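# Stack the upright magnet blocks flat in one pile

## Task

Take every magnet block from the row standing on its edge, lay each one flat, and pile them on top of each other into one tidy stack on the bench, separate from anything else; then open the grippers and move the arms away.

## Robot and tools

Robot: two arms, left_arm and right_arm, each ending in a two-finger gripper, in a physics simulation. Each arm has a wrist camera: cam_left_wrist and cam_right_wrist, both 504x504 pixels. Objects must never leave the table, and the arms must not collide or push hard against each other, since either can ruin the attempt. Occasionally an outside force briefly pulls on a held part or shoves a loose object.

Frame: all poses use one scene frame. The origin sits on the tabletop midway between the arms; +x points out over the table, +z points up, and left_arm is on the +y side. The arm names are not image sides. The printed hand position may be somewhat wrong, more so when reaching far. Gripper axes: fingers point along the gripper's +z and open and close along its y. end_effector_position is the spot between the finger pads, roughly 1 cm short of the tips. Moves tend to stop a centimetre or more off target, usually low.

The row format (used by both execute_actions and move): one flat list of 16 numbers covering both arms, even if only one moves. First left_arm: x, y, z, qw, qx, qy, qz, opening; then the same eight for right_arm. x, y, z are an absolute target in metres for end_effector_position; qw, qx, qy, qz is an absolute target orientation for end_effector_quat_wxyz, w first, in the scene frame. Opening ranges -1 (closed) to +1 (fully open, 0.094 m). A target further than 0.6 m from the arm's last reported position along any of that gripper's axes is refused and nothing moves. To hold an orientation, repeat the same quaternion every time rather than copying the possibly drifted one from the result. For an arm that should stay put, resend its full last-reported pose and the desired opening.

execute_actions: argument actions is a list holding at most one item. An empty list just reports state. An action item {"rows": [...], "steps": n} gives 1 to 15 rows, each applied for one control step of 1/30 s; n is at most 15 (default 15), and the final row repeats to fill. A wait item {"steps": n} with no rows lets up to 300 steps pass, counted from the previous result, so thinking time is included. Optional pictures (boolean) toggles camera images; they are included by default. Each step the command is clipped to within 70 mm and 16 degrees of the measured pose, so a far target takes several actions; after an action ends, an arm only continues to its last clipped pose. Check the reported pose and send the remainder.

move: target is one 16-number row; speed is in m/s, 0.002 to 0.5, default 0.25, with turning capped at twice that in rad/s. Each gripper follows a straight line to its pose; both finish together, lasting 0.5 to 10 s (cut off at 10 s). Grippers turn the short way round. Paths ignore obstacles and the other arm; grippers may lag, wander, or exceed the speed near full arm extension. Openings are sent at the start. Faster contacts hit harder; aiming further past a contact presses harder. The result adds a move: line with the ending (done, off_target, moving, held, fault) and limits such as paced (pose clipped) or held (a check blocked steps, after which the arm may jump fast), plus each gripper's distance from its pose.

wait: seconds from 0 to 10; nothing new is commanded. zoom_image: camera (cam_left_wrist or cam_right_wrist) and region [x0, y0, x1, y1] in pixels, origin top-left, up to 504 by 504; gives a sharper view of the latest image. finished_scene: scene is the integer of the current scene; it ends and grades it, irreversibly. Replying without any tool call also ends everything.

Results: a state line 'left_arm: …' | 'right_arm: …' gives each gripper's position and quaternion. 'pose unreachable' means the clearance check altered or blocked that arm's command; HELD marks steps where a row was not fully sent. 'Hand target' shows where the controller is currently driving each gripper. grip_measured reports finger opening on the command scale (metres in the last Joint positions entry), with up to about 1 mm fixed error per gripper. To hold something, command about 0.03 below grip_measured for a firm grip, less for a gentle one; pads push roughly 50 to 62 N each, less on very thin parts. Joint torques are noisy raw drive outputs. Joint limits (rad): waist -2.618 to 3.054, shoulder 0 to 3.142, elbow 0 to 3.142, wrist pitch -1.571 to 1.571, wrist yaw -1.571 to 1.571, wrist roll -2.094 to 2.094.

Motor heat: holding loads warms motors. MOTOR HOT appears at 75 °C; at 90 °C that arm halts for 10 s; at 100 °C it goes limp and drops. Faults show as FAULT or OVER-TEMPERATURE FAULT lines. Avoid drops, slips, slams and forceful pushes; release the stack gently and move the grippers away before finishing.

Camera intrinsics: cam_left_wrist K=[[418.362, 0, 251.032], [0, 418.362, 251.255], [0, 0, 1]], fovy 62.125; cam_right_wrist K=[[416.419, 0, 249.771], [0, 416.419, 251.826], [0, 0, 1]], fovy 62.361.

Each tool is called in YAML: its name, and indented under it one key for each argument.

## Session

execute_actions:
  actions: []

Scene clock: 0.00 s of 6200.00 s.
left_arm: end_effector_position=(+0.0994, -0.1539, +0.2975) grip_measured=+1.000 end_effector_quat_wxyz=(+0.378, +0.509, +0.748, -0.197) | right_arm: end_effector_position=(+0.3521, -0.2730, +0.1711) grip_measured=+1.000 end_effector_quat_wxyz=(+0.477, +0.051, +0.841, +0.249)
Joint positions: left_arm=[-1.542  1.371  1.458 -0.826 -0.331 -0.171  0.094] | right_arm=[-0.145  1.071  0.546  0.033 -0.471  0.302  0.094]
Joint velocities: left_arm=[-0.002 -0.007 -0.002 -0.051  0.007 -0.037  0.   ] | right_arm=[ 0.012 -0.012 -0.012 -0.007  0.007 -0.022  0.   ]
Joint torques (N m, as the arm reports them, + toward a larger angle): no reading
Hand target (left_arm): +0.101, -0.155, +0.312; +0.392, +0.499, +0.743, -0.210
Hand target (right_arm): +0.356, -0.273, +0.185; +0.494, +0.042, +0.832, +0.249

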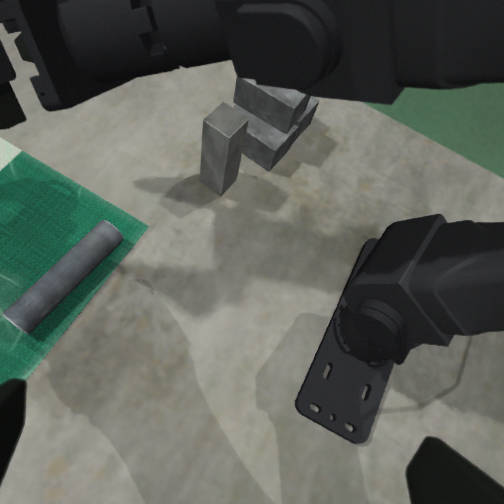

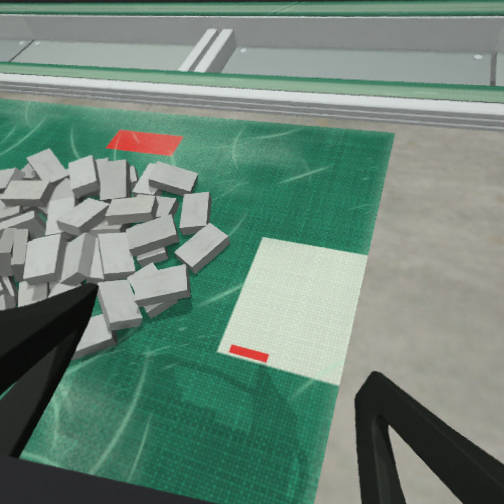

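execute_actions:
  actions: []

Scene clock: 11.37 s of 6200.00 s.
left_arm: end_effector_position=(+0.0994, -0.1539, +0.2975) grip_measured=+1.000 end_effector_quat_wxyz=(+0.378, +0.509, +0.748, -0.197) | right_arm: end_effector_position=(+0.3521, -0.2730, +0.1711) grip_measured=+1.000 end_effector_quat_wxyz=(+0.477, +0.051, +0.841, +0.249)
Joint positions: left_arm=[-1.542  1.371  1.458 -0.826 -0.331 -0.171  0.094] | right_arm=[-0.145  1.071  0.546  0.033 -0.471  0.302  0.094]
Joint velocities: left_arm=[-0.002 -0.002 -0.012  0.037 -0.081  0.037  0.   ] | right_arm=[ 0.007 -0.012 -0.002 -0.066 -0.022  0.022  0.   ]
Joint torques (N m, as the arm reports them, + toward a larger angle): left_arm=[-0.05 -5.25  8.09  1.49 -0.2  -0.03] | right_arm=[-0.07 -3.31  9.19  1.61 -0.18 -0.03]
Hand target (left_arm): +0.101, -0.155, +0.312; +0.392, +0.499, +0.743, -0.210
Hand target (right_arm): +0.356, -0.273, +0.185; +0.494, +0.042, +0.832, +0.249
Steps of this call (steps 1 to 90: nothing new was sent; then 8.37 s passed at rest). Readings (end_effector_position):
1: left_arm (+0.0994, -0.1539, +0.2975) | right_arm (+0.3521, -0.2730, +0.1711)
2: left_arm (+0.0994, -0.1539, +0.2975) | right_arm (+0.3521, -0.2730, +0.1711)
4: left_arm (+0.0994, -0.1539, +0.2975) | right_arm (+0.3521, -0.2730, +0.1711)
8: left_arm (+0.0994, -0.1539, +0.2975) | right_arm (+0.3521, -0.2730, +0.1711)
90: the state above

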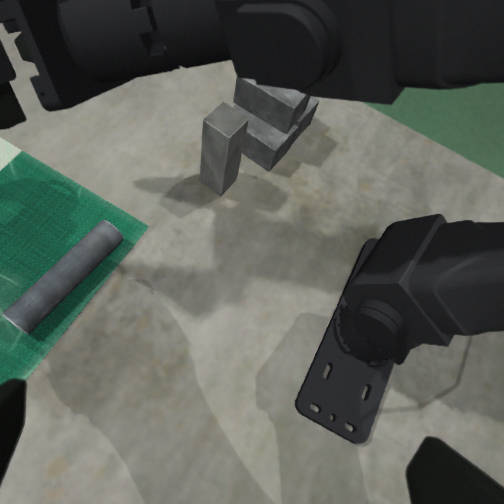

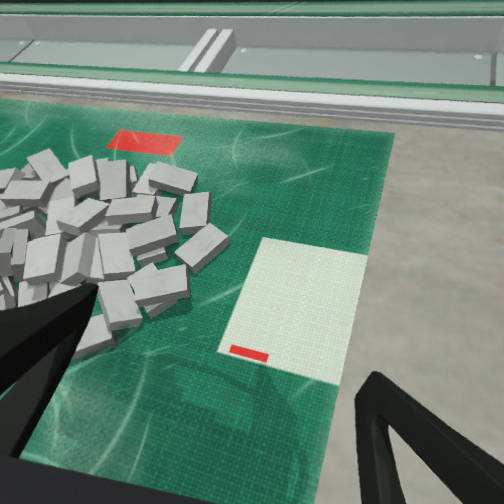

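move:
  target: [0.27,0.10,0.30,0.378,0.30,0.85,-0.15,1,0.3521,-0.2730,0.1711,0.477,0.051,0.841,0.249,1]
  speed: 0.2

move:
  target: [0.27,0.32,0.28,0.33,-0.10,0.93,0.04,1,0.25,-0.30,0.25,0.33,0.0,0.94,0.0,1]
  speed: 0.2

Scene clock: 17.67 s of 6200.00 s.
left_arm: end_effector_position=(+0.2653, +0.1029, +0.2887) grip_measured=+1.000 end_effector_quat_wxyz=(+0.364, +0.298, +0.869, -0.152) | right_arm: end_effector_position=(+0.3521, -0.2730, +0.1711) grip_measured=+1.000 end_effector_quat_wxyz=(+0.477, +0.051, +0.841, +0.249)
Joint positions: left_arm=[-0.273  1.03   1.276 -1.067  0.344  0.282  0.094] | right_arm=[-0.145  1.071  0.546  0.033 -0.471  0.302  0.094]
Joint velocities: left_arm=[-0.002  0.027  0.002  0.066 -0.037  0.007  0.   ] | right_arm=[-0.002 -0.017 -0.007 -0.022 -0.037 -0.051  0.   ]
Joint torques (N m, as the arm reports them, + toward a larger angle): left_arm=[ 1.06 -0.13  9.01  1.3   0.27  0.07] | right_arm=[-0.03 -2.5   7.88  1.48 -0.15  0.  ]
Hand target (left_arm): +0.269, +0.102, +0.300; +0.377, +0.301, +0.862, -0.155
Hand target (right_arm): +0.352, -0.273, +0.171; +0.477, +0.051, +0.841, +0.249
Off the commanded pose (left_arm): 0.013 m, 2 deg.
Off the commanded pose (right_arm): 0.000 m, 0 deg.
After step 90, 1.10 s passed at rest.
move: off_target (left_arm)

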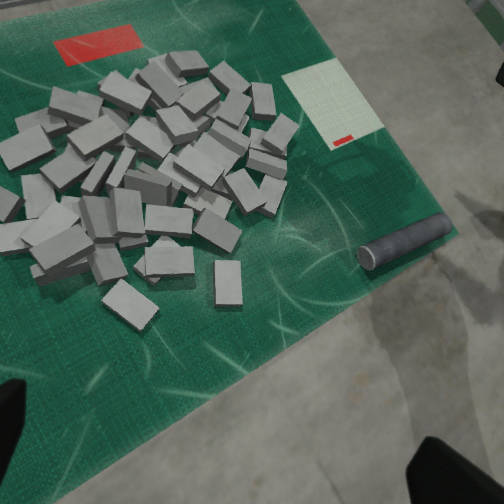

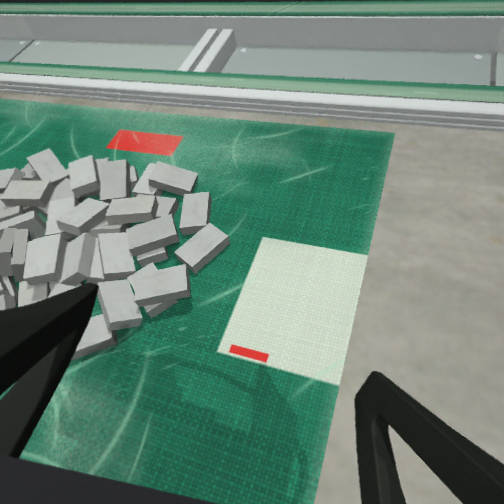

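Scene clock: 20.57 s of 6200.00 s.
left_arm: end_effector_position=(+0.2621, +0.3125, +0.2672) grip_measured=+1.000 end_effector_quat_wxyz=(+0.314, -0.096, +0.944, +0.024) | right_arm: end_effector_position=(+0.2471, -0.3034, +0.2371) grip_measured=+1.000 end_effector_quat_wxyz=(+0.316, +0.003, +0.949, -0.000)
Joint positions: left_arm=[ 0.422  1.062  1.309 -1.196  0.162  0.197  0.094] | right_arm=[ 0.075  0.931  1.123 -1.123  0.073  0.099  0.094]
Joint velocities: left_arm=[-0.012  0.007  0.002 -0.051 -0.007  0.007  0.   ] | right_arm=[-0.002  0.012 -0.002 -0.037  0.037  0.007  0.   ]
Joint torques (N m, as the arm reports them, + toward a larger angle): left_arm=[ 1.01 -0.38  8.91  1.35  0.01 -0.07] | right_arm=[ 0.78 -0.89  9.69  1.15  0.1   0.01]
Hand target (left_arm): +0.267, +0.320, +0.280; +0.333, -0.103, +0.937, +0.036
Hand target (right_arm): +0.250, -0.302, +0.249; +0.331, +0.000, +0.944, +0.000
Off the commanded pose (left_arm): 0.017 m, 3 deg.
Off the commanded pose (right_arm): 0.014 m, 2 deg.
move: off_target (left_arm, right_arm)

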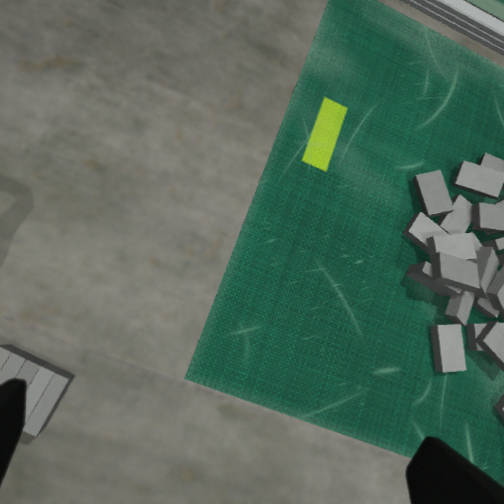

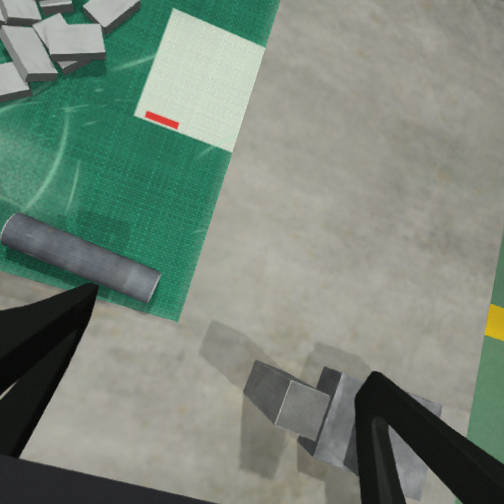

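move:
  target: [0.24,0.42,0.28,0.25,-0.15,0.95,0.04,1,0.20,-0.32,0.25,0.30,0.0,0.95,0.0,1]
  speed: 0.2

Scene clock: 24.80 s of 6200.00 s.
left_arm: end_effector_position=(+0.2373, +0.4175, +0.2688) grip_measured=+1.000 end_effector_quat_wxyz=(+0.236, -0.155, +0.959, +0.034) | right_arm: end_effector_position=(+0.2010, -0.3196, +0.2342) grip_measured=+1.000 end_effector_quat_wxyz=(+0.275, -0.000, +0.961, -0.002)
Joint positions: left_arm=[ 0.841  1.363  1.593 -1.386  0.251  0.497  0.094] | right_arm=[-0.046  0.845  1.142 -1.309  0.001 -0.005  0.094]
Joint velocities: left_arm=[-0.007 -0.012  0.002 -0.022  0.007 -0.051  0.   ] | right_arm=[-0.017 -0.002 -0.007  0.066 -0.007  0.007  0.   ]
Joint torques (N m, as the arm reports them, + toward a larger angle): left_arm=[ 0.84 -3.16  8.52  0.85  0.29  0.03] | right_arm=[-0.74 -1.86  9.35  1.03 -0.1  -0.04]
Hand target (left_arm): +0.239, +0.419, +0.279; +0.251, -0.151, +0.955, +0.038
Hand target (right_arm): +0.200, -0.320, +0.249; +0.301, -0.000, +0.954, -0.000
Off the commanded pose (left_arm): 0.012 m, 2 deg.
Off the commanded pose (right_arm): 0.016 m, 3 deg.
After step 90, 0.07 s passed at rest.
move: off_target (left_arm, right_arm)

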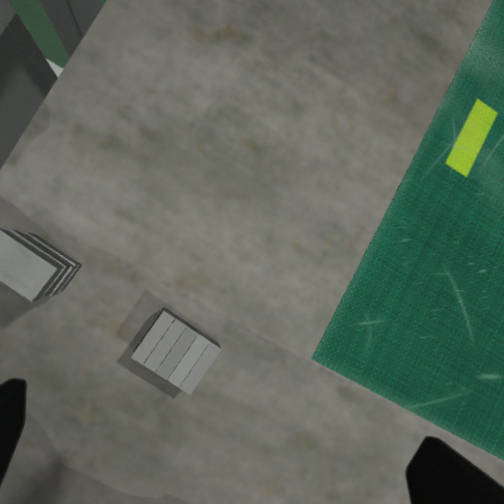

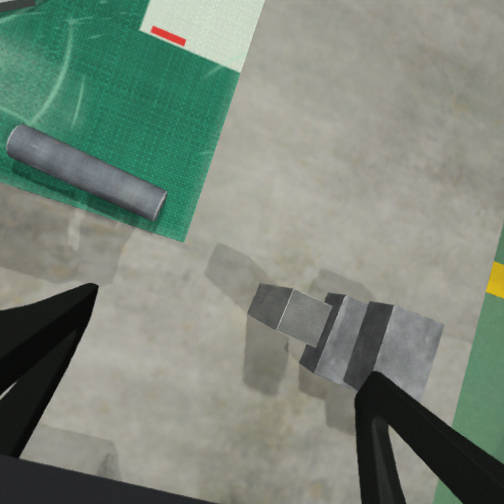

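zoom_image:
  camera: "cam_left_wrist"
  region: [100,290,250,410]

Region (100, 290, 250, 410) of cam_left_wrist's 504x504 image, scaled by 3.360, with more detail than that image has; it fills the top 403 rows of this view, and the rest is white.

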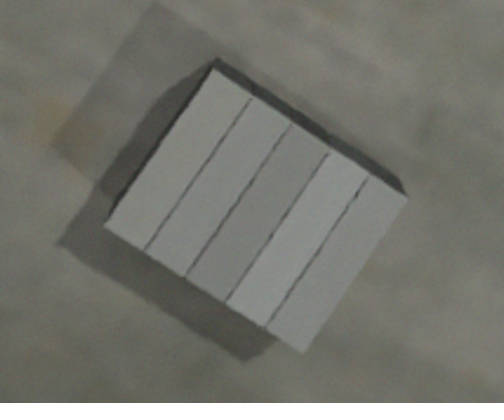

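move:
  target: [0.22,0.47,0.27,0.22,-0.17,0.96,0.04,1,0.2010,-0.3196,0.2342,0.275,0.0,0.961,0.0,1]
  speed: 0.2

Scene clock: 129.17 s of 6200.00 s.
left_arm: end_effector_position=(+0.2181, +0.4678, +0.2592) grip_measured=+1.000 end_effector_quat_wxyz=(+0.205, -0.174, +0.963, +0.034) | right_arm: end_effector_position=(+0.2008, -0.3194, +0.2341) grip_measured=+1.000 end_effector_quat_wxyz=(+0.275, -0.001, +0.961, -0.001)
Joint positions: left_arm=[ 0.995  1.508  1.703 -1.433  0.258  0.622  0.094] | right_arm=[-0.046  0.845  1.142 -1.31   0.    -0.006  0.094]
Joint velocities: left_arm=[-0.007 -0.002 -0.007 -0.037  0.037  0.007  0.   ] | right_arm=[-0.017 -0.022 -0.007 -0.037 -0.066  0.022  0.   ]
Joint torques (N m, as the arm reports them, + toward a larger angle): left_arm=[ 0.77 -4.64  8.51  0.74  0.3   0.02] | right_arm=[-0.49  0.07  6.69  1.01 -0.05 -0.02]
Hand target (left_arm): +0.220, +0.470, +0.269; +0.220, -0.170, +0.960, +0.039
Hand target (right_arm): +0.201, -0.320, +0.234; +0.275, +0.000, +0.961, +0.000
Off the commanded pose (left_arm): 0.011 m, 2 deg.
Off the commanded pose (right_arm): 0.000 m, 0 deg.
After step 90, 100.50 s passed at rest.
move: off_target (left_arm)

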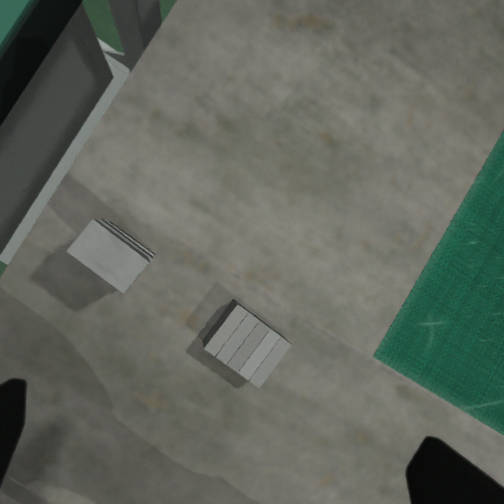

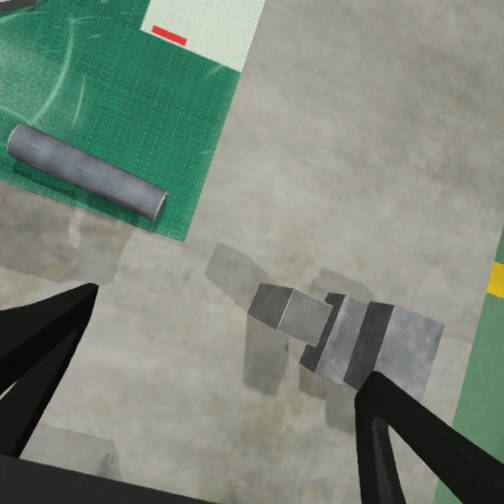

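move:
  target: [0.203,0.436,0.12,0.1177,-0.6506,0.7432,0.1030,0.5,0.2010,-0.3196,0.2342,0.275,0.0,0.961,0.0,1]
  speed: 0.12

Scene clock: 187.33 s of 6200.00 s.
left_arm: end_effector_position=(+0.2001, +0.4328, +0.1227) grip_measured=+0.502 end_effector_quat_wxyz=(+0.116, -0.651, +0.744, +0.096) | right_arm: end_effector_position=(+0.2008, -0.3194, +0.2341) grip_measured=+1.000 end_effector_quat_wxyz=(+0.275, -0.001, +0.961, -0.001)
Joint positions: left_arm=[ 0.697  1.36   1.058 -1.032 -0.19  -0.689  0.071] | right_arm=[-0.046  0.845  1.142 -1.31   0.    -0.006  0.094]
Joint velocities: left_arm=[-0.022 -0.002 -0.012 -0.007 -0.051 -0.007 -0.   ] | right_arm=[ 0.002 -0.007  0.017 -0.051 -0.066 -0.007  0.   ]
Joint torques (N m, as the arm reports them, + toward a larger angle): left_arm=[-1.16 -2.73  6.29  0.82 -0.3  -0.09] | right_arm=[-0.46  0.17  6.8   1.05 -0.05 -0.01]
Hand target (left_arm): +0.203, +0.436, +0.122; +0.121, -0.650, +0.743, +0.106
Hand target (right_arm): +0.201, -0.320, +0.234; +0.275, +0.000, +0.961, -0.000
Off the commanded pose (left_arm): 0.005 m, 1 deg.
Off the commanded pose (right_arm): 0.000 m, 0 deg.
After step 90, 50.17 s passed at rest.
move: done

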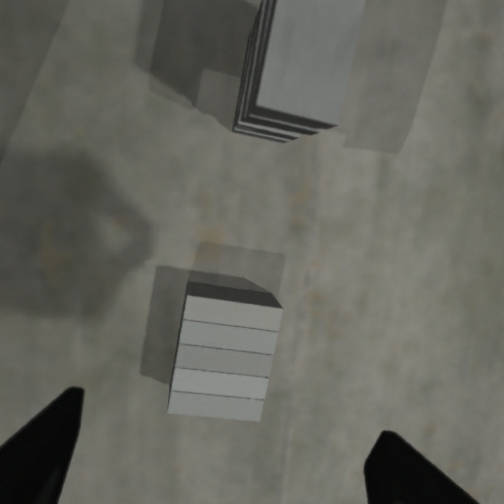

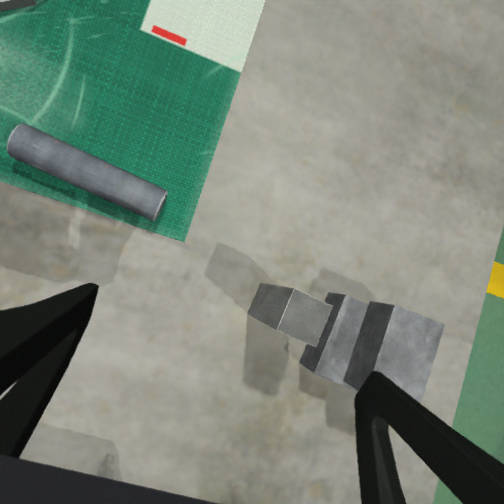

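move:
  target: [0.210,0.435,0.055,0.1628,-0.6431,0.7346,0.1425,0.5,0.2010,-0.3196,0.2342,0.275,0.0,0.961,0.0,1]
  speed: 0.08

Scene clock: 211.53 s of 6200.00 s.
left_arm: end_effector_position=(+0.2072, +0.4316, +0.0538) grip_measured=+0.502 end_effector_quat_wxyz=(+0.155, -0.645, +0.737, +0.133) | right_arm: end_effector_position=(+0.2008, -0.3194, +0.2341) grip_measured=+1.000 end_effector_quat_wxyz=(+0.275, -0.001, +0.961, -0.001)
Joint positions: left_arm=[ 0.617  1.38   0.76  -0.651 -0.285 -0.748  0.071] | right_arm=[-0.046  0.845  1.142 -1.31   0.    -0.006  0.094]
Joint velocities: left_arm=[ 0.002 -0.007  0.017 -0.022  0.022 -0.081 -0.   ] | right_arm=[-0.022  0.007  0.007 -0.081  0.007  0.022  0.   ]
Joint torques (N m, as the arm reports them, + toward a larger angle): left_arm=[-1.09 -3.13  6.06  0.91 -0.35 -0.06] | right_arm=[-0.46  0.22  6.83  1.04 -0.06 -0.03]
Hand target (left_arm): +0.210, +0.435, +0.055; +0.164, -0.643, +0.734, +0.142
Hand target (right_arm): +0.201, -0.320, +0.234; +0.275, +0.000, +0.961, -0.000
Off the commanded pose (left_arm): 0.005 m, 1 deg.
Off the commanded pose (right_arm): 0.000 m, 0 deg.
After step 90, 19.70 s passed at rest.
move: done

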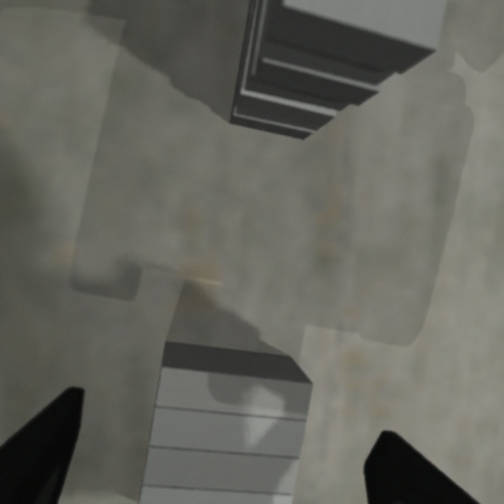

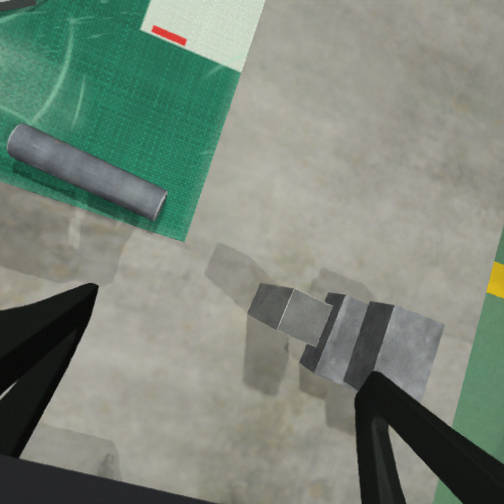

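move:
  target: [0.2125,0.4395,0.017,0.1628,-0.6431,0.7346,0.1425,0.5,0.2010,-0.3196,0.2342,0.275,0.0,0.961,0.0,1]
  speed: 0.04

Scene clock: 221.07 s of 6200.00 s.
left_arm: end_effector_position=(+0.2120, +0.4352, +0.0163) grip_measured=+0.502 end_effector_quat_wxyz=(+0.156, -0.645, +0.736, +0.132) | right_arm: end_effector_position=(+0.2008, -0.3194, +0.2341) grip_measured=+1.000 end_effector_quat_wxyz=(+0.275, -0.001, +0.961, -0.001)
Joint positions: left_arm=[ 0.617  1.481  0.676 -0.463 -0.285 -0.748  0.071] | right_arm=[-0.046  0.845  1.142 -1.31   0.    -0.006  0.094]
Joint velocities: left_arm=[-0.002 -0.012 -0.012  0.022  0.022 -0.022  0.   ] | right_arm=[ 0.017  0.012  0.007 -0.007 -0.051 -0.051  0.   ]
Joint torques (N m, as the arm reports them, + toward a larger angle): left_arm=[-0.24 -3.59  5.44  0.92 -0.34 -0.01] | right_arm=[-0.5   0.1   6.73  1.04 -0.05 -0.04]
Hand target (left_arm): +0.213, +0.439, +0.017; +0.163, -0.643, +0.735, +0.142
Hand target (right_arm): +0.201, -0.320, +0.234; +0.275, +0.000, +0.961, -0.000
Off the commanded pose (left_arm): 0.004 m, 1 deg.
Off the commanded pose (right_arm): 0.000 m, 0 deg.
After step 90, 5.10 s passed at rest.
move: done

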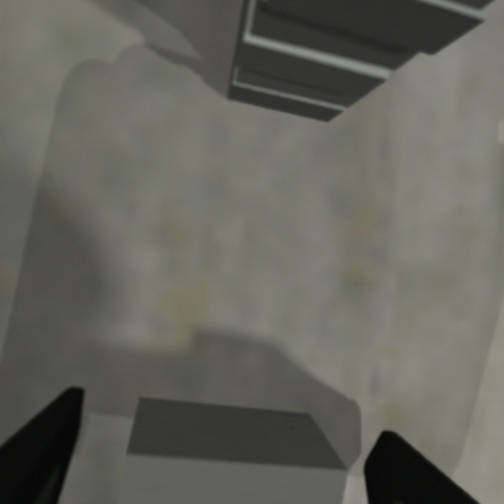

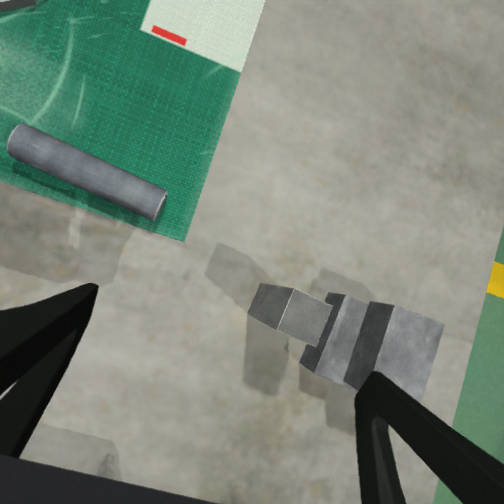

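execute_actions:
  actions:
    - {"rows":[[0.2125,0.4395,0.017,0.1628,-0.6431,0.7346,0.1425,0.35,0.2010,-0.3196,0.2342,0.275,0.0,0.961,0.0,1],[0.2125,0.4395,0.017,0.1628,-0.6431,0.7346,0.1425,0.25,0.2010,-0.3196,0.2342,0.275,0.0,0.961,0.0,1],[0.2125,0.4395,0.017,0.1628,-0.6431,0.7346,0.1425,0.15,0.2010,-0.3196,0.2342,0.275,0.0,0.961,0.0,1],[0.2125,0.4395,0.017,0.1628,-0.6431,0.7346,0.1425,0.07,0.2010,-0.3196,0.2342,0.275,0.0,0.961,0.0,1],[0.2125,0.4395,0.017,0.1628,-0.6431,0.7346,0.1425,0.0,0.2010,-0.3196,0.2342,0.275,0.0,0.961,0.0,1],[0.2125,0.4395,0.017,0.1628,-0.6431,0.7346,0.1425,-0.05,0.2010,-0.3196,0.2342,0.275,0.0,0.961,0.0,1],[0.2125,0.4395,0.017,0.1628,-0.6431,0.7346,0.1425,-0.08,0.2010,-0.3196,0.2342,0.275,0.0,0.961,0.0,1],[0.2125,0.4395,0.017,0.1628,-0.6431,0.7346,0.1425,-0.10,0.2010,-0.3196,0.2342,0.275,0.0,0.961,0.0,1],[0.2125,0.4395,0.017,0.1628,-0.6431,0.7346,0.1425,-0.115,0.2010,-0.3196,0.2342,0.275,0.0,0.961,0.0,1],[0.2125,0.4395,0.017,0.1628,-0.6431,0.7346,0.1425,-0.125,0.2010,-0.3196,0.2342,0.275,0.0,0.961,0.0,1],[0.2125,0.4395,0.017,0.1628,-0.6431,0.7346,0.1425,-0.135,0.2010,-0.3196,0.2342,0.275,0.0,0.961,0.0,1],[0.2125,0.4395,0.017,0.1628,-0.6431,0.7346,0.1425,-0.14,0.2010,-0.3196,0.2342,0.275,0.0,0.961,0.0,1]],"steps":15}
  pictures: false

move:
  target: [0.2030,0.3600,0.019,0.1628,-0.6431,0.7346,0.1425,-0.14,0.2010,-0.3196,0.2342,0.275,0.0,0.961,0.0,1]
  speed: 0.025

Scene clock: 234.33 s of 6200.00 s.
left_arm: end_effector_position=(+0.2120, +0.4356, +0.0165) grip_measured=-0.101 end_effector_quat_wxyz=(+0.157, -0.645, +0.736, +0.133) | right_arm: end_effector_position=(+0.2008, -0.3194, +0.2341) grip_measured=+1.000 end_effector_quat_wxyz=(+0.275, -0.001, +0.961, -0.001)
Joint positions: left_arm=[ 0.617  1.481  0.676 -0.462 -0.287 -0.748  0.042] | right_arm=[-0.046  0.845  1.142 -1.31   0.    -0.006  0.094]
Joint velocities: left_arm=[ 0.002  0.002  0.012  0.037  0.007 -0.037  0.001] | right_arm=[ 0.002 -0.012 -0.002  0.051 -0.037 -0.022  0.   ]
Joint torques (N m, as the arm reports them, + toward a larger angle): left_arm=[-0.18 -3.71  5.47  0.86 -0.33  0.01] | right_arm=[-0.51  0.18  6.66  1.05 -0.05 -0.01]
Hand target (left_arm): +0.212, +0.439, +0.017; +0.163, -0.643, +0.735, +0.142
Hand target (right_arm): +0.201, -0.320, +0.234; +0.275, +0.000, +0.961, -0.000
Off the commanded pose (left_arm): 0.004 m, 1 deg.
Off the commanded pose (right_arm): 0.000 m, 0 deg.
Steps of this call (steps 1 to 90: nothing new was sent; then 9.77 s passed at rest; steps 91 to 105: all 15 steps of this action). Readings (end_effector_position):
91: left_arm (+0.2122, +0.4354, +0.0164) | right_arm (+0.2008, -0.3194, +0.2341)
92: left_arm (+0.2122, +0.4354, +0.0164) | right_arm (+0.2008, -0.3194, +0.2341)
94: left_arm (+0.2122, +0.4354, +0.0164) | right_arm (+0.2008, -0.3194, +0.2341)
98: left_arm (+0.2120, +0.4356, +0.0165) | right_arm (+0.2008, -0.3194, +0.2341)
105: the state above

Scene clock: 237.87 s of 6200.00 s.
left_arm: end_effector_position=(+0.2083, +0.3632, +0.0169) grip_measured=-0.101 end_effector_quat_wxyz=(+0.165, -0.644, +0.734, +0.139) | right_arm: end_effector_position=(+0.2008, -0.3194, +0.2341) grip_measured=+1.000 end_effector_quat_wxyz=(+0.275, -0.001, +0.961, -0.001)
Joint positions: left_arm=[ 0.308  1.333  0.56  -0.584 -0.382 -1.061  0.042] | right_arm=[-0.046  0.845  1.142 -1.31   0.    -0.006  0.094]
Joint velocities: left_arm=[ 0.007 -0.002 -0.012 -0.007 -0.007 -0.051 -0.   ] | right_arm=[ 0.002 -0.002  0.007 -0.007  0.007 -0.007  0.   ]
Joint torques (N m, as the arm reports them, + toward a larger angle): left_arm=[-1.33 -4.68  4.98  0.32 -0.3  -0.09] | right_arm=[-0.49  0.22  6.77  1.04 -0.07 -0.02]
Hand target (left_arm): +0.204, +0.360, +0.020; +0.165, -0.642, +0.734, +0.144
Hand target (right_arm): +0.201, -0.320, +0.234; +0.275, +0.000, +0.961, -0.000
Off the commanded pose (left_arm): 0.007 m, 0 deg.
Off the commanded pose (right_arm): 0.000 m, 0 deg.
move: done

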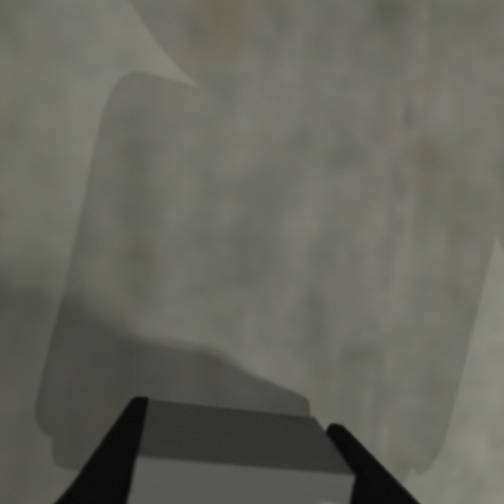

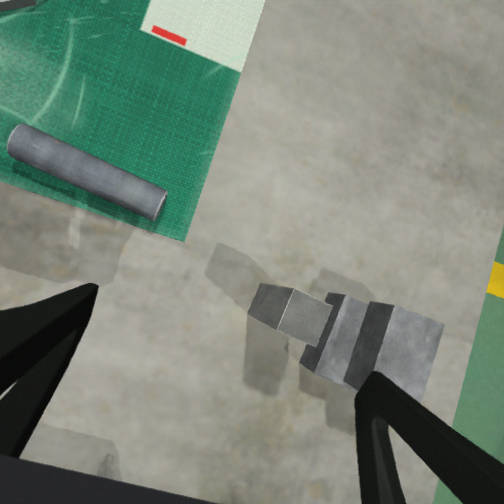

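execute_actions:
  actions:
    - {"rows":[[0.2080,0.3632,0.018,0.1628,-0.6431,0.7346,0.1425,-0.09,0.2010,-0.3196,0.2342,0.275,0.0,0.961,0.0,1],[0.2080,0.3632,0.018,0.1628,-0.6431,0.7346,0.1425,-0.07,0.2010,-0.3196,0.2342,0.275,0.0,0.961,0.0,1],[0.2080,0.3632,0.018,0.1628,-0.6431,0.7346,0.1425,-0.04,0.2010,-0.3196,0.2342,0.275,0.0,0.961,0.0,1],[0.2080,0.3632,0.018,0.1628,-0.6431,0.7346,0.1425,0.0,0.2010,-0.3196,0.2342,0.275,0.0,0.961,0.0,1],[0.2080,0.3632,0.018,0.1628,-0.6431,0.7346,0.1425,0.1,0.2010,-0.3196,0.2342,0.275,0.0,0.961,0.0,1],[0.2080,0.3632,0.018,0.1628,-0.6431,0.7346,0.1425,0.2,0.2010,-0.3196,0.2342,0.275,0.0,0.961,0.0,1],[0.2080,0.3632,0.018,0.1628,-0.6431,0.7346,0.1425,0.35,0.2010,-0.3196,0.2342,0.275,0.0,0.961,0.0,1],[0.2080,0.3632,0.018,0.1628,-0.6431,0.7346,0.1425,0.5,0.2010,-0.3196,0.2342,0.275,0.0,0.961,0.0,1]],"steps":12}
  pictures: false

move:
  target: [0.2080,0.375,0.11,-0.1177,-0.6506,0.7432,-0.1030,0.5,0.2010,-0.3196,0.2342,0.275,0.0,0.961,0.0,1]
  speed: 0.1

Scene clock: 245.23 s of 6200.00 s.
left_arm: end_effector_position=(+0.2081, +0.3628, +0.0167) grip_measured=+0.498 end_effector_quat_wxyz=(+0.164, -0.645, +0.733, +0.139) | right_arm: end_effector_position=(+0.2008, -0.3194, +0.2341) grip_measured=+1.000 end_effector_quat_wxyz=(+0.275, -0.001, +0.961, -0.001)
Joint positions: left_arm=[ 0.308  1.333  0.56  -0.586 -0.38  -1.064  0.07 ] | right_arm=[-0.046  0.845  1.142 -1.31   0.    -0.006  0.094]
Joint velocities: left_arm=[-0.007  0.012 -0.007 -0.051  0.007  0.007  0.   ] | right_arm=[-0.007  0.007 -0.017  0.007  0.022  0.022  0.   ]
Joint torques (N m, as the arm reports them, + toward a larger angle): left_arm=[-0.36 -2.4   6.2   0.47 -0.21 -0.03] | right_arm=[-0.51  0.19  6.79  1.03 -0.06 -0.03]
Hand target (left_arm): +0.208, +0.363, +0.018; +0.163, -0.643, +0.735, +0.142
Hand target (right_arm): +0.201, -0.320, +0.234; +0.275, +0.000, +0.961, -0.000
Off the commanded pose (left_arm): 0.001 m, 1 deg.
Off the commanded pose (right_arm): 0.000 m, 0 deg.
Steps of this call (steps 1 to 90: nothing new was sent; then 3.97 s passed at rest; steps 91 to 102: all 12 steps of this action). Readings (end_effector_position):
91: left_arm (+0.2081, +0.3631, +0.0169) | right_arm (+0.2008, -0.3194, +0.2341)
92: left_arm (+0.2081, +0.3631, +0.0169) | right_arm (+0.2008, -0.3194, +0.2341)
94: left_arm (+0.2080, +0.3630, +0.0168) | right_arm (+0.2008, -0.3194, +0.2341)
98: left_arm (+0.2080, +0.3629, +0.0167) | right_arm (+0.2008, -0.3194, +0.2341)
102: the state above

Scene clock: 249.70 s of 6200.00 s.
left_arm: end_effector_position=(+0.2046, +0.3705, +0.1033) grip_measured=+0.498 end_effector_quat_wxyz=(-0.129, -0.647, +0.745, -0.097) | right_arm: end_effector_position=(+0.2008, -0.3194, +0.2341) grip_measured=+1.000 end_effector_quat_wxyz=(+0.275, -0.001, +0.961, -0.001)
Joint positions: left_arm=[ 0.76   1.694  1.292 -1.443  0.173 -0.616  0.07 ] | right_arm=[-0.046  0.845  1.142 -1.31   0.    -0.006  0.094]
Joint velocities: left_arm=[ 0.002 -0.012 -0.002  0.007 -0.007 -0.051  0.001] | right_arm=[-0.027  0.002 -0.012 -0.007  0.007 -0.037  0.   ]
Joint torques (N m, as the arm reports them, + toward a larger angle): left_arm=[ 1.02 -5.46  7.94 -0.36  0.14  0.02] | right_arm=[-0.52  0.11  6.81  1.04 -0.07 -0.03]
Hand target (left_arm): +0.207, +0.375, +0.109; -0.123, -0.649, +0.744, -0.102
Hand target (right_arm): +0.201, -0.320, +0.234; +0.275, +0.000, +0.961, -0.000
Off the commanded pose (left_arm): 0.009 m, 2 deg.
Off the commanded pose (right_arm): 0.000 m, 0 deg.
move: done

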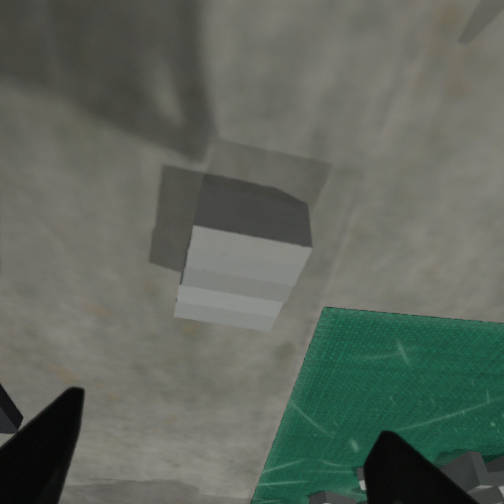

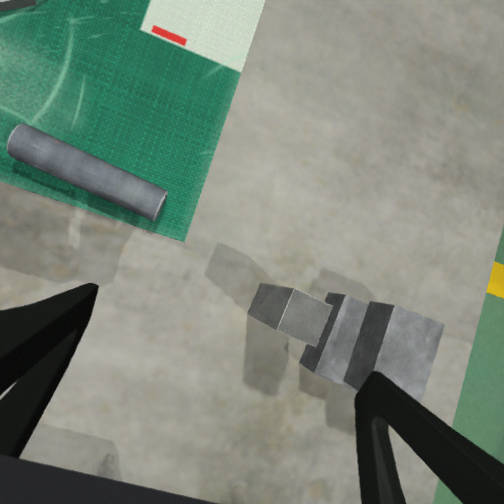

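move:
  target: [0.2100,0.3735,0.05,-0.1177,-0.6506,0.7432,-0.1030,0.5,0.2010,-0.3196,0.2342,0.275,0.0,0.961,0.0,1]
  speed: 0.08

Scene clock: 260.67 s of 6200.00 s.
left_arm: end_effector_position=(+0.2080, +0.3724, +0.0509) grip_measured=+0.498 end_effector_quat_wxyz=(-0.123, -0.647, +0.746, -0.100) | right_arm: end_effector_position=(+0.2008, -0.3194, +0.2341) grip_measured=+1.000 end_effector_quat_wxyz=(+0.275, -0.001, +0.961, -0.001)
Joint positions: left_arm=[ 0.76   1.75   1.143 -1.228  0.179 -0.616  0.07 ] | right_arm=[-0.046  0.845  1.142 -1.31   0.    -0.006  0.094]
Joint velocities: left_arm=[-0.017 -0.012  0.007  0.081  0.037 -0.022  0.001] | right_arm=[-0.002  0.007 -0.002 -0.051 -0.007  0.066  0.   ]
Joint torques (N m, as the arm reports them, + toward a larger angle): left_arm=[ 0.21 -5.99  4.88 -0.08  0.18 -0.08] | right_arm=[-0.44  0.18  6.85  1.03 -0.09 -0.03]
Hand target (left_arm): +0.210, +0.374, +0.050; -0.118, -0.651, +0.743, -0.103
Hand target (right_arm): +0.201, -0.320, +0.234; +0.275, +0.000, +0.961, -0.000
Off the commanded pose (left_arm): 0.002 m, 1 deg.
Off the commanded pose (right_arm): 0.000 m, 0 deg.
After step 90, 6.77 s passed at rest.
move: done

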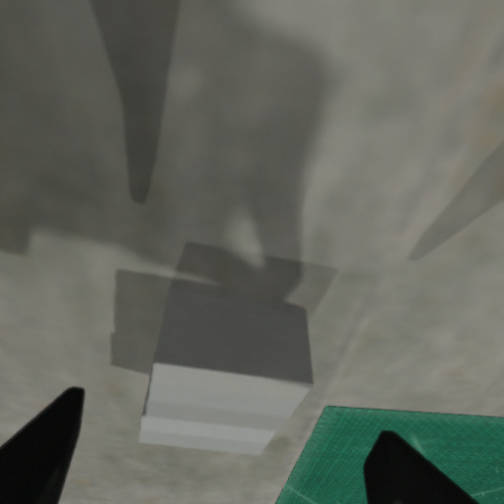

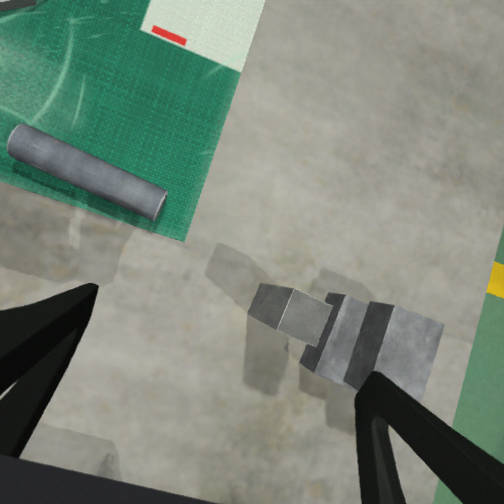

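move:
  target: [0.2063,0.3745,0.030,-0.1177,-0.6506,0.7432,-0.1030,0.5,0.2010,-0.3196,0.2342,0.275,0.0,0.961,0.0,1]
  speed: 0.04

move:
  target: [0.2063,0.3745,0.016,-0.1177,-0.6506,0.7432,-0.1030,0.5,0.2010,-0.3196,0.2342,0.275,0.0,0.961,0.0,1]
  speed: 0.03

Scene clock: 267.97 s of 6200.00 s.
left_arm: end_effector_position=(+0.2070, +0.3713, +0.0316) grip_measured=+0.498 end_effector_quat_wxyz=(-0.122, -0.647, +0.746, -0.100) | right_arm: end_effector_position=(+0.2008, -0.3194, +0.2341) grip_measured=+1.000 end_effector_quat_wxyz=(+0.275, -0.001, +0.961, -0.001)
Joint positions: left_arm=[ 0.76   1.773  1.088 -1.148  0.179 -0.616  0.07 ] | right_arm=[-0.046  0.845  1.142 -1.31   0.    -0.006  0.094]
Joint velocities: left_arm=[-0.012  0.002 -0.007 -0.051 -0.007  0.022 -0.001] | right_arm=[ 0.002  0.022 -0.012 -0.066  0.037 -0.007  0.   ]
Joint torques (N m, as the arm reports them, + toward a larger angle): left_arm=[ 1.18 -5.87  4.6  -0.06  0.15  0.02] | right_arm=[-0.53  0.23  6.8   1.04 -0.05 -0.05]
Hand target (left_arm): +0.206, +0.375, +0.030; -0.118, -0.651, +0.743, -0.103
Hand target (right_arm): +0.201, -0.320, +0.234; +0.275, +0.000, +0.961, -0.000
Off the commanded pose (left_arm): 0.004 m, 1 deg.
Off the commanded pose (right_arm): 0.000 m, 0 deg.
After step 90, 3.33 s passed at rest.
move: done

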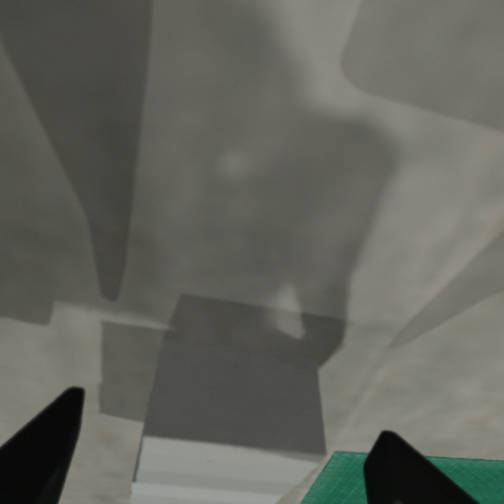

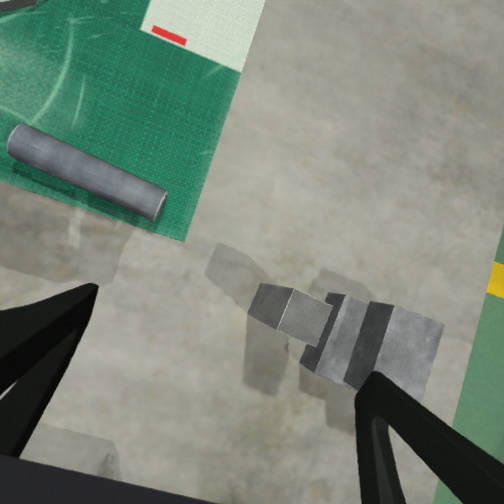

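Scene clock: 268.87 s of 6200.00 s.
left_arm: end_effector_position=(+0.2071, +0.3715, +0.0180) grip_measured=+0.498 end_effector_quat_wxyz=(-0.122, -0.647, +0.746, -0.100) | right_arm: end_effector_position=(+0.2008, -0.3194, +0.2341) grip_measured=+1.000 end_effector_quat_wxyz=(+0.275, -0.001, +0.961, -0.001)
Joint positions: left_arm=[ 0.76   1.797  1.058 -1.093  0.179 -0.616  0.07 ] | right_arm=[-0.046  0.845  1.142 -1.31   0.    -0.006  0.094]
Joint velocities: left_arm=[ 0.007  0.002  0.007 -0.066 -0.022 -0.022  0.   ] | right_arm=[-0.007  0.002 -0.007  0.037 -0.051  0.022  0.   ]
Joint torques (N m, as the arm reports them, + toward a larger angle): left_arm=[ 1.24 -5.88  4.39 -0.07  0.13  0.03] | right_arm=[-0.49  0.14  6.69  1.03 -0.05  0.  ]
Hand target (left_arm): +0.206, +0.374, +0.016; -0.118, -0.651, +0.743, -0.103
Hand target (right_arm): +0.201, -0.320, +0.234; +0.275, +0.000, +0.961, -0.000
Off the commanded pose (left_arm): 0.004 m, 1 deg.
Off the commanded pose (right_arm): 0.000 m, 0 deg.
move: done

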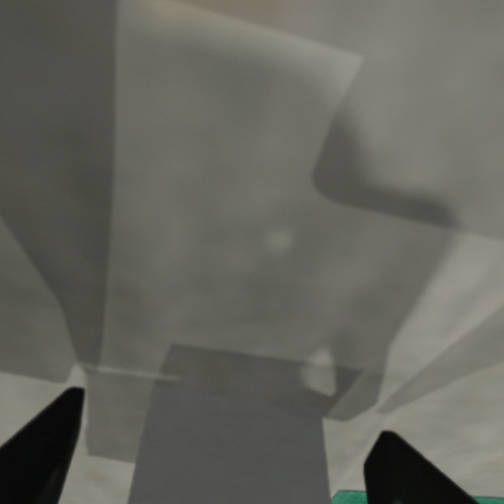

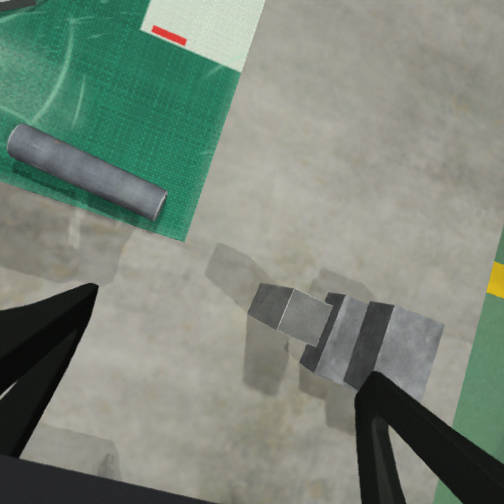

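zoom_image:
  camera: "cam_left_wrist"
  region: [60,330,420,504]

Region (60, 330, 420, 504) of cam_left_wrist's 504x504 image, scaled by 1.400, with more detail than that image has; it fills the top 244 rows of this view, and the rest is white.

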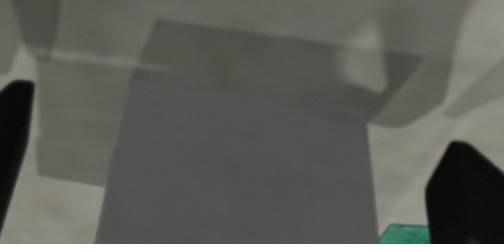

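execute_actions:
  actions:
    - {"rows":[[0.2050,0.3750,0.016,-0.1177,-0.6506,0.7432,-0.1030,0.35,0.2010,-0.3196,0.2342,0.275,0.0,0.961,0.0,1],[0.2050,0.3750,0.016,-0.1177,-0.6506,0.7432,-0.1030,0.25,0.2010,-0.3196,0.2342,0.275,0.0,0.961,0.0,1],[0.2050,0.3750,0.016,-0.1177,-0.6506,0.7432,-0.1030,0.15,0.2010,-0.3196,0.2342,0.275,0.0,0.961,0.0,1],[0.2050,0.3750,0.016,-0.1177,-0.6506,0.7432,-0.1030,0.07,0.2010,-0.3196,0.2342,0.275,0.0,0.961,0.0,1],[0.2050,0.3750,0.016,-0.1177,-0.6506,0.7432,-0.1030,0.0,0.2010,-0.3196,0.2342,0.275,0.0,0.961,0.0,1],[0.2050,0.3750,0.016,-0.1177,-0.6506,0.7432,-0.1030,-0.04,0.2010,-0.3196,0.2342,0.275,0.0,0.961,0.0,1],[0.2050,0.3750,0.016,-0.1177,-0.6506,0.7432,-0.1030,-0.07,0.2010,-0.3196,0.2342,0.275,0.0,0.961,0.0,1],[0.2050,0.3750,0.016,-0.1177,-0.6506,0.7432,-0.1030,-0.09,0.2010,-0.3196,0.2342,0.275,0.0,0.961,0.0,1],[0.2050,0.3750,0.016,-0.1177,-0.6506,0.7432,-0.1030,-0.105,0.2010,-0.3196,0.2342,0.275,0.0,0.961,0.0,1],[0.2050,0.3750,0.016,-0.1177,-0.6506,0.7432,-0.1030,-0.12,0.2010,-0.3196,0.2342,0.275,0.0,0.961,0.0,1],[0.2050,0.3750,0.016,-0.1177,-0.6506,0.7432,-0.1030,-0.13,0.2010,-0.3196,0.2342,0.275,0.0,0.961,0.0,1],[0.2050,0.3750,0.016,-0.1177,-0.6506,0.7432,-0.1030,-0.14,0.2010,-0.3196,0.2342,0.275,0.0,0.961,0.0,1]],"steps":15}
  pictures: false

move:
  target: [0.2070,0.3800,0.09,-0.1177,-0.6506,0.7432,-0.1030,-0.14,0.2010,-0.3196,0.2342,0.275,0.0,0.961,0.0,1]
  speed: 0.06

Scene clock: 283.37 s of 6200.00 s.
left_arm: end_effector_position=(+0.2065, +0.3735, +0.0178) grip_measured=-0.118 end_effector_quat_wxyz=(-0.120, -0.649, +0.745, -0.101) | right_arm: end_effector_position=(+0.2008, -0.3194, +0.2341) grip_measured=+1.000 end_effector_quat_wxyz=(+0.275, -0.001, +0.961, -0.001)
Joint positions: left_arm=[ 0.768  1.797  1.058 -1.09   0.18  -0.612  0.041] | right_arm=[-0.046  0.845  1.142 -1.31   0.    -0.006  0.094]
Joint velocities: left_arm=[-0.012 -0.007 -0.002  0.051  0.037 -0.022  0.   ] | right_arm=[-0.012 -0.002 -0.002  0.037  0.007 -0.007  0.   ]
Joint torques (N m, as the arm reports them, + toward a larger angle): left_arm=[ 0.95 -5.95  4.24 -0.08  0.1   0.05] | right_arm=[-0.47  0.21  6.75  1.05 -0.07 -0.03]
Hand target (left_arm): +0.205, +0.375, +0.016; -0.118, -0.651, +0.743, -0.103
Hand target (right_arm): +0.201, -0.320, +0.234; +0.275, +0.000, +0.961, -0.000
Off the commanded pose (left_arm): 0.003 m, 0 deg.
Off the commanded pose (right_arm): 0.000 m, 0 deg.
Steps of this call (steps 1 to 90: nothing new was sent; then 11.00 s passed at rest; steps 91 to 105: all 15 steps of this action). Readings (end_effector_position):
91: left_arm (+0.2073, +0.3718, +0.0179) | right_arm (+0.2008, -0.3194, +0.2341)
92: left_arm (+0.2070, +0.3722, +0.0179) | right_arm (+0.2008, -0.3194, +0.2341)
94: left_arm (+0.2064, +0.3730, +0.0179) | right_arm (+0.2008, -0.3194, +0.2341)
98: left_arm (+0.2064, +0.3734, +0.0178) | right_arm (+0.2008, -0.3194, +0.2341)
105: the state above

Scene clock: 285.30 s of 6200.00 s.
left_arm: end_effector_position=(+0.2054, +0.3745, +0.0765) grip_measured=-0.118 end_effector_quat_wxyz=(-0.137, -0.648, +0.742, -0.103) | right_arm: end_effector_position=(+0.2008, -0.3194, +0.2341) grip_measured=+1.000 end_effector_quat_wxyz=(+0.275, -0.001, +0.961, -0.001)
Joint positions: left_arm=[ 0.774  1.745  1.235 -1.355  0.18  -0.605  0.041] | right_arm=[-0.046  0.845  1.142 -1.31   0.    -0.006  0.094]
Joint velocities: left_arm=[ 0.002  0.017 -0.002  0.037 -0.051  0.022 -0.001] | right_arm=[-0.007 -0.017  0.022 -0.007  0.022 -0.095  0.   ]
Joint torques (N m, as the arm reports them, + toward a larger angle): left_arm=[ 0.96 -8.43  7.78 -0.42  0.08  0.01] | right_arm=[-0.44  0.2   6.79  1.04 -0.06 -0.01]
Hand target (left_arm): +0.207, +0.380, +0.090; -0.118, -0.651, +0.743, -0.103
Hand target (right_arm): +0.201, -0.320, +0.234; +0.275, +0.000, +0.961, -0.000
Off the commanded pose (left_arm): 0.015 m, 2 deg.
Off the commanded pose (right_arm): 0.000 m, 0 deg.
move: off_target (left_arm)

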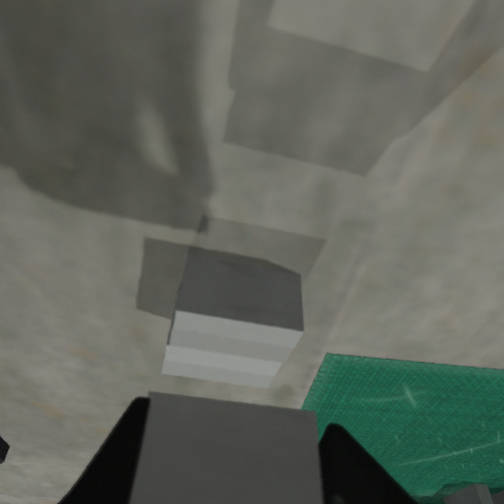

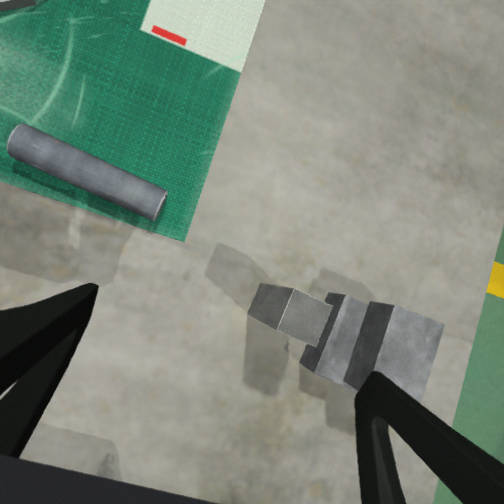

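move:
  target: [0.460,0.3878,0.095,0.5995,-0.1378,0.7813,0.1057,-0.148,0.2010,-0.3196,0.2342,0.275,0.0,0.961,0.0,1]
  speed: 0.25

Scene clock: 294.80 s of 6200.00 s.
left_arm: end_effector_position=(+0.4536, +0.3893, +0.0721) grip_measured=-0.118 end_effector_quat_wxyz=(+0.574, -0.156, +0.798, +0.100) | right_arm: end_effector_position=(+0.2008, -0.3194, +0.2341) grip_measured=+1.000 end_effector_quat_wxyz=(+0.275, -0.001, +0.961, -0.001)
Joint positions: left_arm=[ 0.326  1.888  0.607  0.954 -0.01  -0.024  0.041] | right_arm=[-0.046  0.845  1.142 -1.31   0.    -0.006  0.094]
Joint velocities: left_arm=[-0.002 -0.002 -0.017  0.037  0.037 -0.066 -0.   ] | right_arm=[-0.012  0.007 -0.002 -0.037 -0.051  0.037  0.   ]
Joint torques (N m, as the arm reports them, + toward a larger angle): left_arm=[-0.39 -6.81  5.91  2.13  0.08  0.04] | right_arm=[-0.51  0.17  6.78  1.03 -0.04 -0.02]
Hand target (left_arm): +0.462, +0.389, +0.091; +0.602, -0.144, +0.778, +0.103
Hand target (right_arm): +0.201, -0.320, +0.234; +0.275, +0.000, +0.961, -0.000
Off the commanded pose (left_arm): 0.024 m, 4 deg.
Off the commanded pose (right_arm): 0.000 m, 0 deg.
After step 90, 2.00 s passed at rest.
move: off_target (left_arm)

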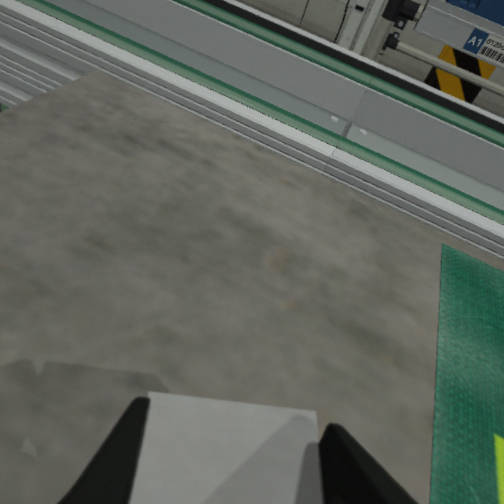

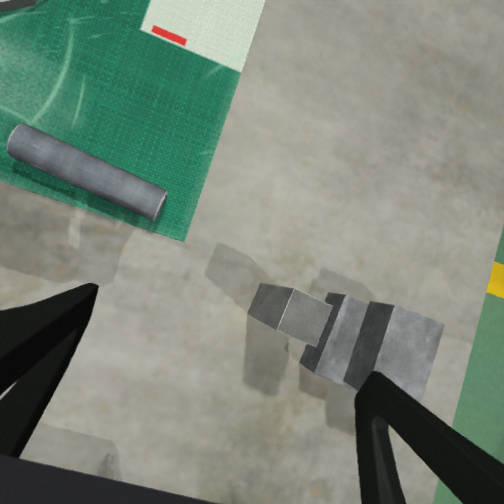

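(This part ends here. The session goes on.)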